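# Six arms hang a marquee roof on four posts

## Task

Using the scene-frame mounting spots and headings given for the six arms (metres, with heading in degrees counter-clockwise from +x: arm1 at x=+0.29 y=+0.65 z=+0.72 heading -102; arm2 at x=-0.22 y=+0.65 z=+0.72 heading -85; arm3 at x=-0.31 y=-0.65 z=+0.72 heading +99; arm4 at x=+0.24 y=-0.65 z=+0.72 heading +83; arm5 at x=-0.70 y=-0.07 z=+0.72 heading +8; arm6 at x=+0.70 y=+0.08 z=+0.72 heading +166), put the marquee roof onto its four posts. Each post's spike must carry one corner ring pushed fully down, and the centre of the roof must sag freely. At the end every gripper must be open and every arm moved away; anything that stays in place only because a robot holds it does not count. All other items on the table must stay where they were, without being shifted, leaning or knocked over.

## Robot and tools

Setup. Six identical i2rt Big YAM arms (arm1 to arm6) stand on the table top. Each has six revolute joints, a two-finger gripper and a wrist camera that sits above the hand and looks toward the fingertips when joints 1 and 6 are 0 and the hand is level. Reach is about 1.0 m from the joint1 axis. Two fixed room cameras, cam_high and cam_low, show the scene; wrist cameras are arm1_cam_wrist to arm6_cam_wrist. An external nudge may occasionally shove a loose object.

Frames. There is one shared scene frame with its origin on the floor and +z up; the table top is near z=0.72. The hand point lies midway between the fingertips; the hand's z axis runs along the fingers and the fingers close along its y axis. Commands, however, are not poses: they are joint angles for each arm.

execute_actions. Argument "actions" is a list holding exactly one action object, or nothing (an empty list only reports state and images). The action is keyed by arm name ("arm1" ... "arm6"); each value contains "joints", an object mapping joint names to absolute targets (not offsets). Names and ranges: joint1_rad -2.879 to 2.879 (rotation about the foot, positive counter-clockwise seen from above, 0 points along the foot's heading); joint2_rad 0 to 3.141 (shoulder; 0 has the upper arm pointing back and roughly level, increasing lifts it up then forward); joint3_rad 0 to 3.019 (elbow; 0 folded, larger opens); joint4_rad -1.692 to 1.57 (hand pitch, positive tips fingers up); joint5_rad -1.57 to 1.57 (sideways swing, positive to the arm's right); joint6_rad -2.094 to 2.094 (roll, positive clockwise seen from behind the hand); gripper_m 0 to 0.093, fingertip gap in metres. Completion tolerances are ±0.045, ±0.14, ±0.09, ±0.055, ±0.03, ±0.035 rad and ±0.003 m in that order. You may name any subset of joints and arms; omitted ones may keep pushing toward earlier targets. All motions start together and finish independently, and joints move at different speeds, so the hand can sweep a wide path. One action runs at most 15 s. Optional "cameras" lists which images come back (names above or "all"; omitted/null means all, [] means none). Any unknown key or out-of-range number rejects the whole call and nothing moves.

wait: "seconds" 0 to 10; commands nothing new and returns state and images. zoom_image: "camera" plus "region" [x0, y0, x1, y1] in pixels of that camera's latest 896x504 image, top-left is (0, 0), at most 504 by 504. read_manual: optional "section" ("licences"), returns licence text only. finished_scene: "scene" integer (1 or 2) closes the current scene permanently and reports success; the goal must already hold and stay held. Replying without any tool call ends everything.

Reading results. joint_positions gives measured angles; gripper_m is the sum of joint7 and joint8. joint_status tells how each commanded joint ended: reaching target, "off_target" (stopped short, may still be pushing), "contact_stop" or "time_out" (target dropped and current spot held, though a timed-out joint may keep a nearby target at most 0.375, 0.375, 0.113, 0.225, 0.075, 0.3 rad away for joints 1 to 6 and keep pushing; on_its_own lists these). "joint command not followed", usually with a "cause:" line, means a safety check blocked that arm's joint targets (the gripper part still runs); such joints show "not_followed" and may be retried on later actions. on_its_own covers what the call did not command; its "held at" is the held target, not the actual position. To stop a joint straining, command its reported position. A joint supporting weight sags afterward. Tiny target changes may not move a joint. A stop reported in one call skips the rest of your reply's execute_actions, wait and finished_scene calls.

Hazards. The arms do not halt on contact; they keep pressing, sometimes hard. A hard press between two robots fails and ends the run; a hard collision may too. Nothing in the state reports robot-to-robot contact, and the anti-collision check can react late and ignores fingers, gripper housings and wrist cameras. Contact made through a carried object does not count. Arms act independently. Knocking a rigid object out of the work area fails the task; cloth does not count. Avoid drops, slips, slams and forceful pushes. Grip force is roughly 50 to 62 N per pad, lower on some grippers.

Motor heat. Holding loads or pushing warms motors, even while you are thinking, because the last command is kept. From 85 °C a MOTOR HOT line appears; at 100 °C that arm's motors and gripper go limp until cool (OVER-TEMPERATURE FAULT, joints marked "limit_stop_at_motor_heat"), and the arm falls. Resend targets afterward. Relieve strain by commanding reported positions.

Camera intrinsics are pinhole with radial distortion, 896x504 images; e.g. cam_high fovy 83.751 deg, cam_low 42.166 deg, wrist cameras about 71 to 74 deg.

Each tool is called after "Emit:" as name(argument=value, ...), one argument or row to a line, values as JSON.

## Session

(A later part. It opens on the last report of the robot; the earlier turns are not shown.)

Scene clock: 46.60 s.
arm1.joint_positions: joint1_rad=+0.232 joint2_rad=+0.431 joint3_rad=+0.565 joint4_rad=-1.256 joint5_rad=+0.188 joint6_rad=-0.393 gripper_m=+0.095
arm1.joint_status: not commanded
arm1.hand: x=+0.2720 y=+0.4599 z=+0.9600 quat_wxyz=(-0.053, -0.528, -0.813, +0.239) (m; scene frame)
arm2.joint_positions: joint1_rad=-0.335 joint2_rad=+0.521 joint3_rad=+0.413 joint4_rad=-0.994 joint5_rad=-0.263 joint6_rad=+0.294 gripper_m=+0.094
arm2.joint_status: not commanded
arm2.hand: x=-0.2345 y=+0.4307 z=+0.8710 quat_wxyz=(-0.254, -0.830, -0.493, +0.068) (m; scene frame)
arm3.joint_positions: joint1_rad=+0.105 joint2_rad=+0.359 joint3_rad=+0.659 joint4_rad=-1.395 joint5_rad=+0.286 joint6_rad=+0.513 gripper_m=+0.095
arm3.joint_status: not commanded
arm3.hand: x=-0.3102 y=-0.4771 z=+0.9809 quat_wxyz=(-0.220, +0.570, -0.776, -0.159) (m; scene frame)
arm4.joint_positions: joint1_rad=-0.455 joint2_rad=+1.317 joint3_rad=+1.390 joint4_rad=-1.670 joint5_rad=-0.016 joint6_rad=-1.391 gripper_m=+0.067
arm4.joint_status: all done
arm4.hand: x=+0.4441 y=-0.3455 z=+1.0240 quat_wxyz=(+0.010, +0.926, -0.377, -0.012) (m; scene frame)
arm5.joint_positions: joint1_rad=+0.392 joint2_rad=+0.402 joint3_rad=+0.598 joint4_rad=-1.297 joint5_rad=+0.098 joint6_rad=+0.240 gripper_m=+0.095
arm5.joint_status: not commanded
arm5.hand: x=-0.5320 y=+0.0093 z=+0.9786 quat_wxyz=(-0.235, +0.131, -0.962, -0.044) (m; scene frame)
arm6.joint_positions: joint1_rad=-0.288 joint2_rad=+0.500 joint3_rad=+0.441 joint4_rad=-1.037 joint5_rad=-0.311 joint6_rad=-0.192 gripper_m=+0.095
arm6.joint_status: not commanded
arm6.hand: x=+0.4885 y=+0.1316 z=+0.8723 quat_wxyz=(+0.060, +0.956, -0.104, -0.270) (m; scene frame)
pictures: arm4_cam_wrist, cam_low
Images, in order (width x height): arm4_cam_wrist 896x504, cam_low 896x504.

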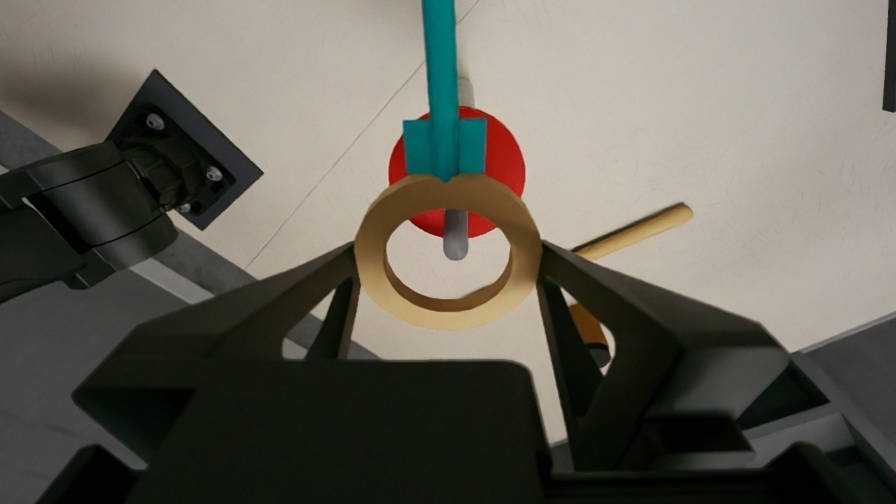

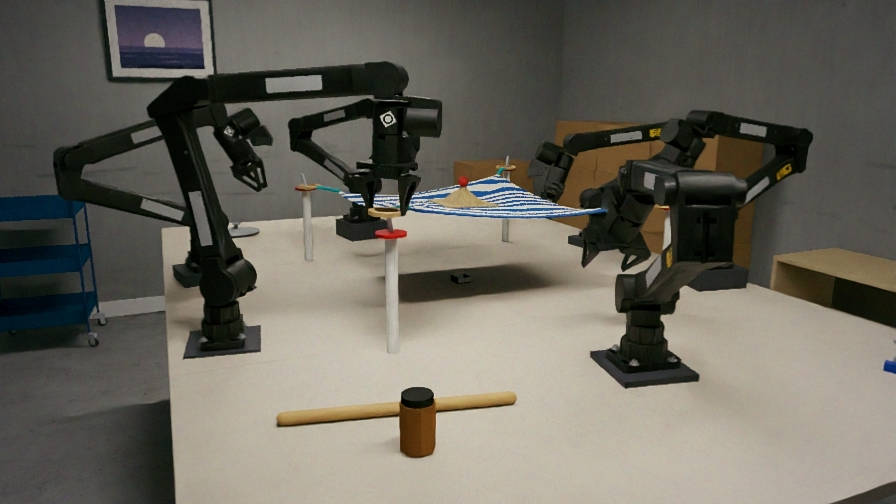

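Emit:
execute_actions(
  actions=[
    {"arm4":{"joints":{"joint3_rad":1.295,"joint4_rad":-1.55,"joint1_rad":-0.44}}},
  ],
  cameras=[],
)

Emit:
execute_actions(
  actions=[
    {"arm4":{"joints":{"joint1_rad":-0.39}}},
  ],
  cameras=["arm4_cam_wrist","cam_low"],
)

Scene clock: 49.73 s.
arm1.joint_positions: joint1_rad=+0.232 joint2_rad=+0.431 joint3_rad=+0.565 joint4_rad=-1.256 joint5_rad=+0.188 joint6_rad=-0.393 gripper_m=+0.095
arm1.joint_status: not commanded
arm1.hand: x=+0.2720 y=+0.4599 z=+0.9600 quat_wxyz=(-0.053, -0.528, -0.813, +0.239) (m; scene frame)
arm2.joint_positions: joint1_rad=-0.335 joint2_rad=+0.521 joint3_rad=+0.413 joint4_rad=-0.994 joint5_rad=-0.263 joint6_rad=+0.294 gripper_m=+0.094
arm2.joint_status: not commanded
arm2.hand: x=-0.2345 y=+0.4307 z=+0.8710 quat_wxyz=(-0.254, -0.830, -0.493, +0.068) (m; scene frame)
arm3.joint_positions: joint1_rad=+0.105 joint2_rad=+0.359 joint3_rad=+0.659 joint4_rad=-1.395 joint5_rad=+0.286 joint6_rad=+0.513 gripper_m=+0.095
arm3.joint_status: not commanded
arm3.hand: x=-0.3102 y=-0.4771 z=+0.9809 quat_wxyz=(-0.220, +0.570, -0.776, -0.159) (m; scene frame)
arm4.joint_positions: joint1_rad=-0.428 joint2_rad=+1.312 joint3_rad=+1.290 joint4_rad=-1.557 joint5_rad=-0.015 joint6_rad=-1.391 gripper_m=+0.067
arm4.joint_status: all done
arm4.hand: x=+0.4375 y=-0.3372 z=+0.9875 quat_wxyz=(+0.001, +0.931, -0.364, -0.010) (m; scene frame)
arm5.joint_positions: joint1_rad=+0.392 joint2_rad=+0.402 joint3_rad=+0.598 joint4_rad=-1.297 joint5_rad=+0.098 joint6_rad=+0.240 gripper_m=+0.095
arm5.joint_status: not commanded
arm5.hand: x=-0.5320 y=+0.0093 z=+0.9786 quat_wxyz=(-0.235, +0.131, -0.962, -0.044) (m; scene frame)
arm6.joint_positions: joint1_rad=-0.288 joint2_rad=+0.500 joint3_rad=+0.441 joint4_rad=-1.037 joint5_rad=-0.311 joint6_rad=-0.192 gripper_m=+0.095
arm6.joint_status: not commanded
arm6.hand: x=+0.4885 y=+0.1316 z=+0.8723 quat_wxyz=(+0.060, +0.956, -0.104, -0.270) (m; scene frame)
pictures: none
No camera images: the call's "cameras" was empty. Leave "cameras" out to get every camera's image.

Scene clock: 50.47 s.
arm1.joint_positions: joint1_rad=+0.232 joint2_rad=+0.431 joint3_rad=+0.565 joint4_rad=-1.256 joint5_rad=+0.188 joint6_rad=-0.393 gripper_m=+0.095
arm1.joint_status: not commanded
arm1.hand: x=+0.2720 y=+0.4599 z=+0.9600 quat_wxyz=(-0.053, -0.528, -0.813, +0.239) (m; scene frame)
arm2.joint_positions: joint1_rad=-0.335 joint2_rad=+0.521 joint3_rad=+0.413 joint4_rad=-0.994 joint5_rad=-0.263 joint6_rad=+0.294 gripper_m=+0.094
arm2.joint_status: not commanded
arm2.hand: x=-0.2345 y=+0.4307 z=+0.8710 quat_wxyz=(-0.254, -0.830, -0.493, +0.068) (m; scene frame)
arm3.joint_positions: joint1_rad=+0.105 joint2_rad=+0.359 joint3_rad=+0.659 joint4_rad=-1.395 joint5_rad=+0.286 joint6_rad=+0.513 gripper_m=+0.095
arm3.joint_status: not commanded
arm3.hand: x=-0.3102 y=-0.4771 z=+0.9809 quat_wxyz=(-0.220, +0.570, -0.776, -0.159) (m; scene frame)
arm4.joint_positions: joint1_rad=-0.378 joint2_rad=+1.312 joint3_rad=+1.290 joint4_rad=-1.557 joint5_rad=-0.010 joint6_rad=-1.391 gripper_m=+0.067
arm4.joint_status: all done
arm4.hand: x=+0.4225 y=-0.3282 z=+0.9876 quat_wxyz=(+0.002, +0.940, -0.341, -0.007) (m; scene frame)
arm5.joint_positions: joint1_rad=+0.392 joint2_rad=+0.402 joint3_rad=+0.598 joint4_rad=-1.297 joint5_rad=+0.098 joint6_rad=+0.240 gripper_m=+0.095
arm5.joint_status: not commanded
arm5.hand: x=-0.5320 y=+0.0093 z=+0.9786 quat_wxyz=(-0.235, +0.131, -0.962, -0.044) (m; scene frame)
arm6.joint_positions: joint1_rad=-0.288 joint2_rad=+0.500 joint3_rad=+0.441 joint4_rad=-1.037 joint5_rad=-0.311 joint6_rad=-0.192 gripper_m=+0.095
arm6.joint_status: not commanded
arm6.hand: x=+0.4885 y=+0.1316 z=+0.8723 quat_wxyz=(+0.060, +0.956, -0.104, -0.270) (m; scene frame)
pictures: arm4_cam_wrist, cam_low
Images, in order (width x height): arm4_cam_wrist 896x504, cam_low 896x504.

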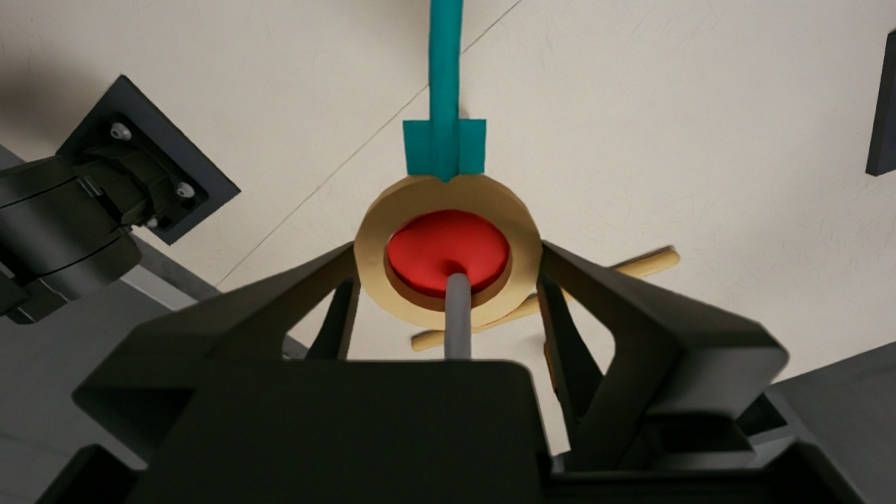

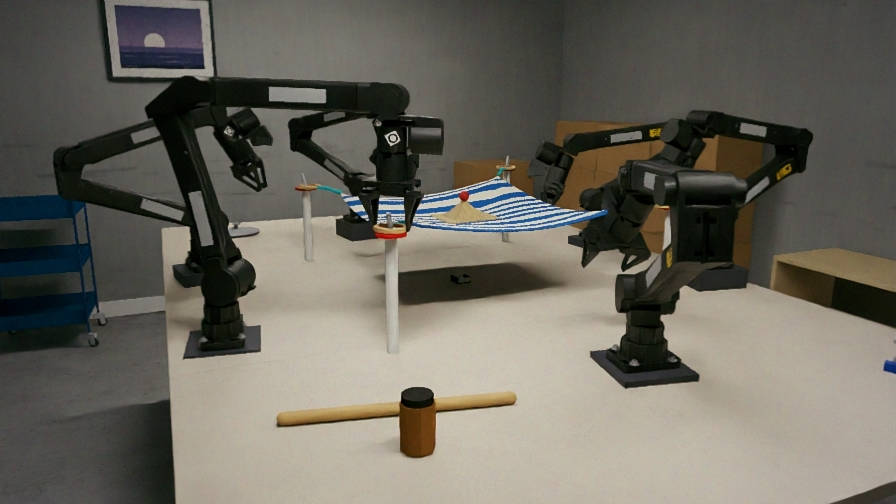

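Emit:
execute_actions(
  actions=[
    {"arm4":{"joints":{"joint3_rad":1.28,"gripper_m":0.093}}},
  ],
  cameras=[],
)

Emit:
execute_actions(
  actions=[
    {"arm4":{"joints":{"joint2_rad":0.6,"joint3_rad":1.45}},"arm6":{"joints":{"joint2_rad":0.2,"joint3_rad":0.9}},"arm1":{"joints":{"joint2_rad":0.2}},"arm2":{"joints":{"joint2_rad":0.2}},"arm3":{"joints":{"joint2_rad":0.1}}},
  ],
)

Emit:
zoom_image(
  camera="cam_low",
  region=[280, 140, 700, 300],
)

Scene clock: 56.33 s.
arm1.joint_positions: joint1_rad=+0.232 joint2_rad=+0.431 joint3_rad=+0.565 joint4_rad=-1.256 joint5_rad=+0.188 joint6_rad=-0.393 gripper_m=+0.095
arm1.joint_status: not commanded
arm1.hand: x=+0.2720 y=+0.4599 z=+0.9600 quat_wxyz=(-0.053, -0.528, -0.813, +0.239) (m; scene frame)
arm2.joint_positions: joint1_rad=-0.335 joint2_rad=+0.521 joint3_rad=+0.413 joint4_rad=-0.994 joint5_rad=-0.263 joint6_rad=+0.294 gripper_m=+0.094
arm2.joint_status: not commanded
arm2.hand: x=-0.2345 y=+0.4307 z=+0.8710 quat_wxyz=(-0.254, -0.830, -0.493, +0.068) (m; scene frame)
arm3.joint_positions: joint1_rad=+0.105 joint2_rad=+0.359 joint3_rad=+0.659 joint4_rad=-1.395 joint5_rad=+0.286 joint6_rad=+0.513 gripper_m=+0.095
arm3.joint_status: not commanded
arm3.hand: x=-0.3102 y=-0.4771 z=+0.9809 quat_wxyz=(-0.220, +0.570, -0.776, -0.159) (m; scene frame)
arm4.joint_positions: joint1_rad=-0.384 joint2_rad=+1.311 joint3_rad=+1.280 joint4_rad=-1.555 joint5_rad=-0.002 joint6_rad=-1.391 gripper_m=+0.093
arm4.joint_status: all done
arm4.hand: x=+0.4243 y=-0.3318 z=+0.9838 quat_wxyz=(+0.006, +0.939, -0.344, -0.004) (m; scene frame)
arm5.joint_positions: joint1_rad=+0.392 joint2_rad=+0.402 joint3_rad=+0.598 joint4_rad=-1.297 joint5_rad=+0.098 joint6_rad=+0.240 gripper_m=+0.095
arm5.joint_status: not commanded
arm5.hand: x=-0.5320 y=+0.0093 z=+0.9786 quat_wxyz=(-0.235, +0.131, -0.962, -0.044) (m; scene frame)
arm6.joint_positions: joint1_rad=-0.288 joint2_rad=+0.500 joint3_rad=+0.441 joint4_rad=-1.037 joint5_rad=-0.311 joint6_rad=-0.192 gripper_m=+0.095
arm6.joint_status: not commanded
arm6.hand: x=+0.4885 y=+0.1316 z=+0.8723 quat_wxyz=(+0.060, +0.956, -0.104, -0.270) (m; scene frame)
pictures: none
No camera images: the call's "cameras" was empty. Leave "cameras" out to get every camera's image.

Scene clock: 57.90 s.
arm1.joint_positions: joint1_rad=+0.232 joint2_rad=+0.205 joint3_rad=+0.565 joint4_rad=-1.256 joint5_rad=+0.188 joint6_rad=-0.393 gripper_m=+0.095
arm1.joint_status: all done
arm1.hand: x=+0.2713 y=+0.4761 z=+0.9961 quat_wxyz=(-0.118, -0.520, -0.781, +0.325) (m; scene frame)
arm2.joint_positions: joint1_rad=-0.335 joint2_rad=+0.203 joint3_rad=+0.413 joint4_rad=-0.994 joint5_rad=-0.263 joint6_rad=+0.294 gripper_m=+0.094
arm2.joint_status: all done
arm2.hand: x=-0.2328 y=+0.4375 z=+0.9319 quat_wxyz=(-0.357, -0.778, -0.486, +0.177) (m; scene frame)
arm3.joint_positions: joint1_rad=+0.105 joint2_rad=+0.103 joint3_rad=+0.659 joint4_rad=-1.395 joint5_rad=+0.286 joint6_rad=+0.513 gripper_m=+0.095
arm3.joint_status: all done
arm3.hand: x=-0.3026 y=-0.5051 z=+1.0142 quat_wxyz=(-0.261, +0.534, -0.757, -0.273) (m; scene frame)
arm4.joint_positions: joint1_rad=-0.384 joint2_rad=+0.604 joint3_rad=+1.443 joint4_rad=-1.550 joint5_rad=-0.002 joint6_rad=-1.391 gripper_m=+0.093
arm4.joint_status: all done
arm4.hand: x=+0.3362 y=-0.4870 z=+1.2525 quat_wxyz=(-0.412, +0.853, -0.313, +0.069) (m; scene frame)
arm5.joint_positions: joint1_rad=+0.392 joint2_rad=+0.402 joint3_rad=+0.598 joint4_rad=-1.297 joint5_rad=+0.098 joint6_rad=+0.240 gripper_m=+0.095
arm5.joint_status: not commanded
arm5.hand: x=-0.5320 y=+0.0093 z=+0.9786 quat_wxyz=(-0.235, +0.131, -0.962, -0.044) (m; scene frame)
arm6.joint_positions: joint1_rad=-0.288 joint2_rad=+0.197 joint3_rad=+0.884 joint4_rad=-1.037 joint5_rad=-0.311 joint6_rad=-0.192 gripper_m=+0.095
arm6.joint_status: all done
arm6.hand: x=+0.5145 y=+0.1148 z=+1.1663 quat_wxyz=(-0.073, +0.814, -0.028, -0.576) (m; scene frame)
pictures: arm1_cam_wrist, arm2_cam_wrist, arm3_cam_wrist, arm4_cam_wrist, arm5_cam_wrist, arm6_cam_wrist, cam_high, cam_low
Images, in order (width x height): arm1_cam_wrist 896x504, arm2_cam_wrist 896x504, arm3_cam_wrist 896x504, arm4_cam_wrist 896x504, arm5_cam_wrist 896x504, arm6_cam_wrist 896x504, cam_high 896x504, cam_low 896x504.

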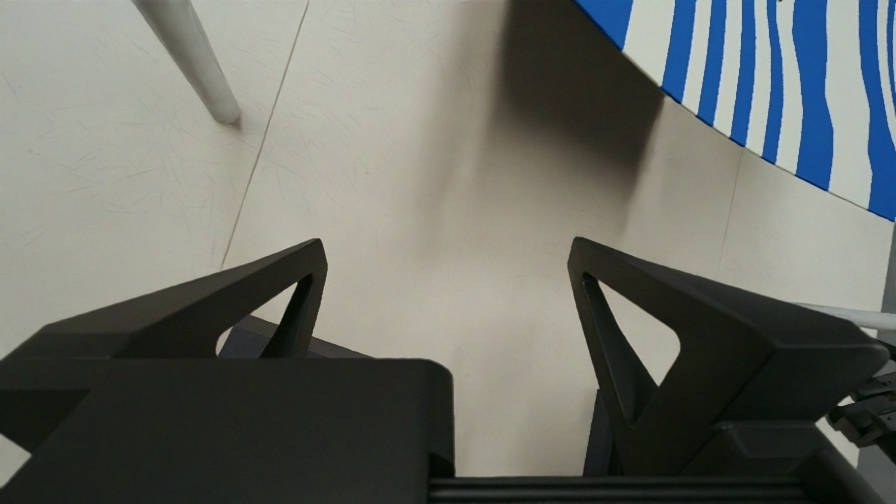

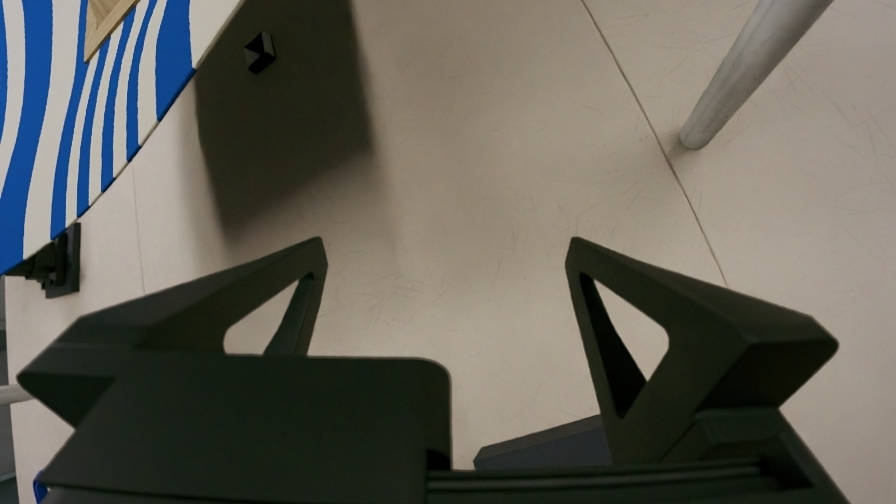

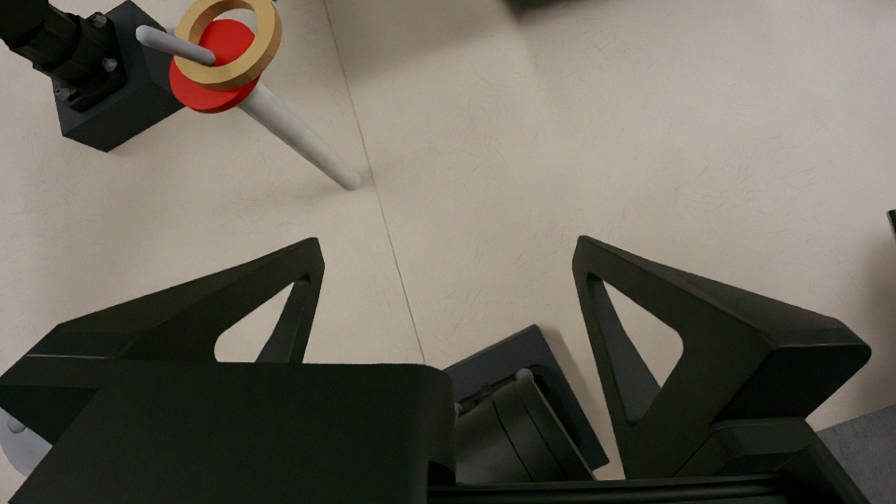

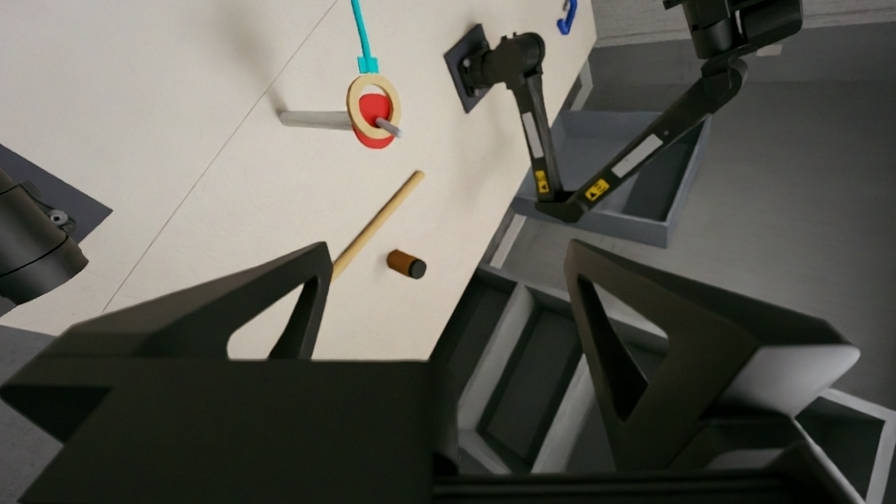

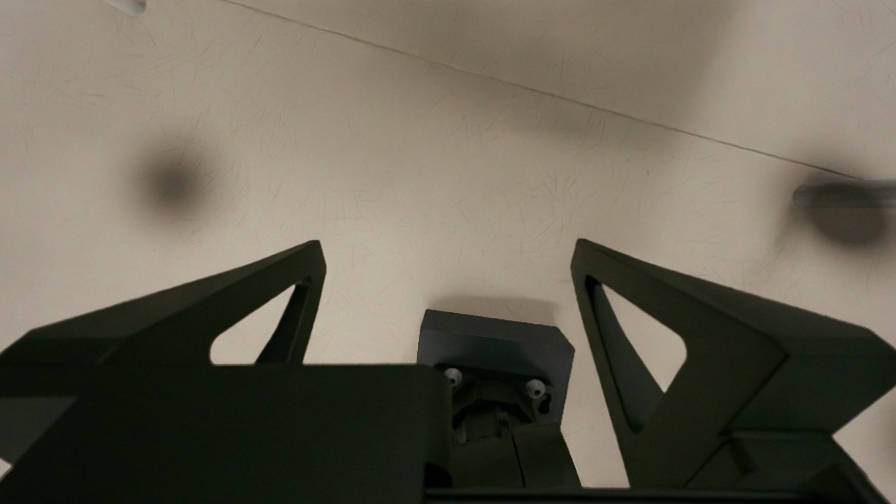

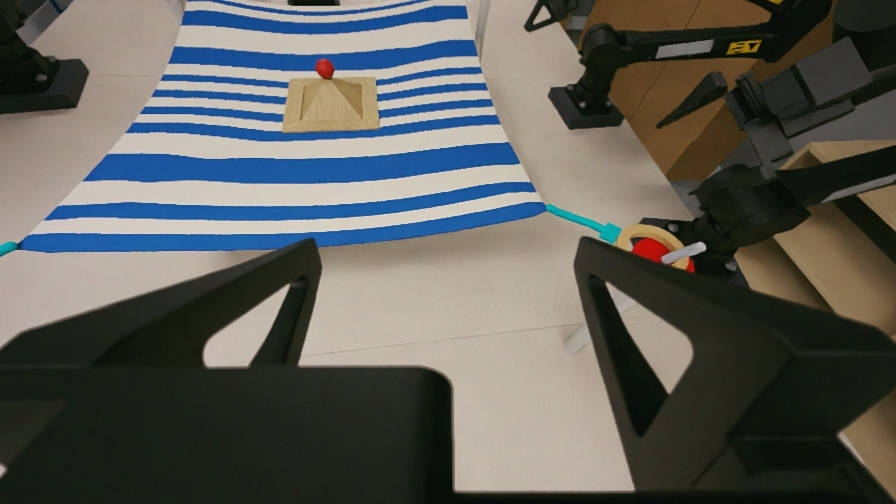

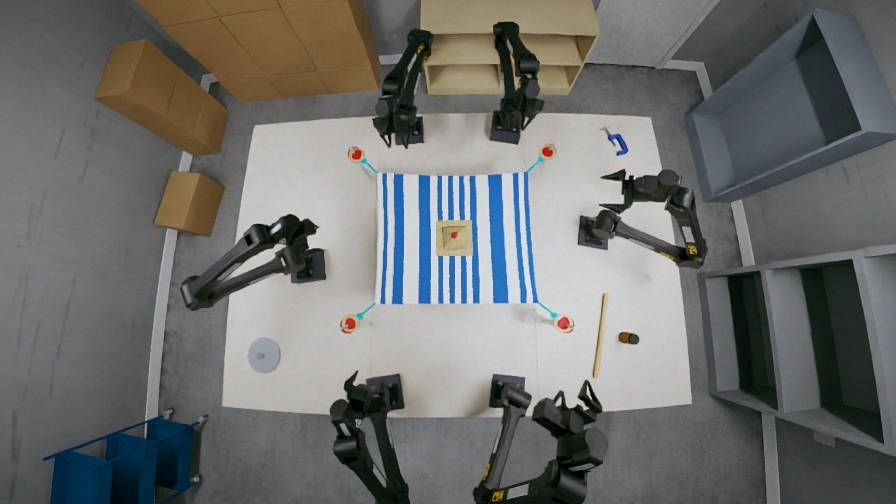

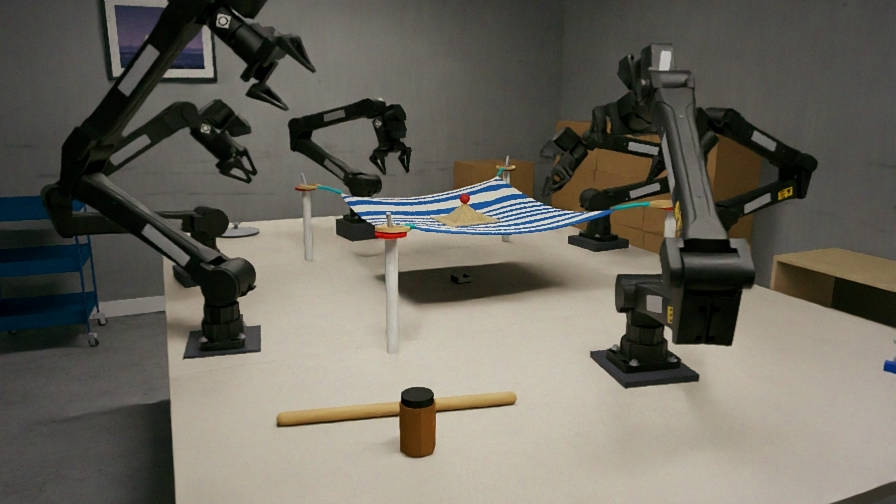

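Region (280, 140, 700, 300) of cam_low's 896x504 image, scaled by 1.200, with more detail than that image has; it fills the top 192 rows of this view, and the rest is white.

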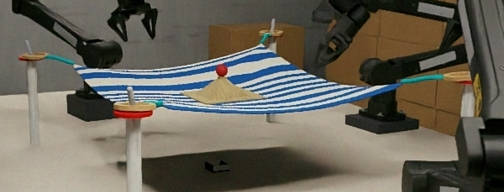

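Emit:
finished_scene(
  scene=1,
)

The scene is finished: the task was done.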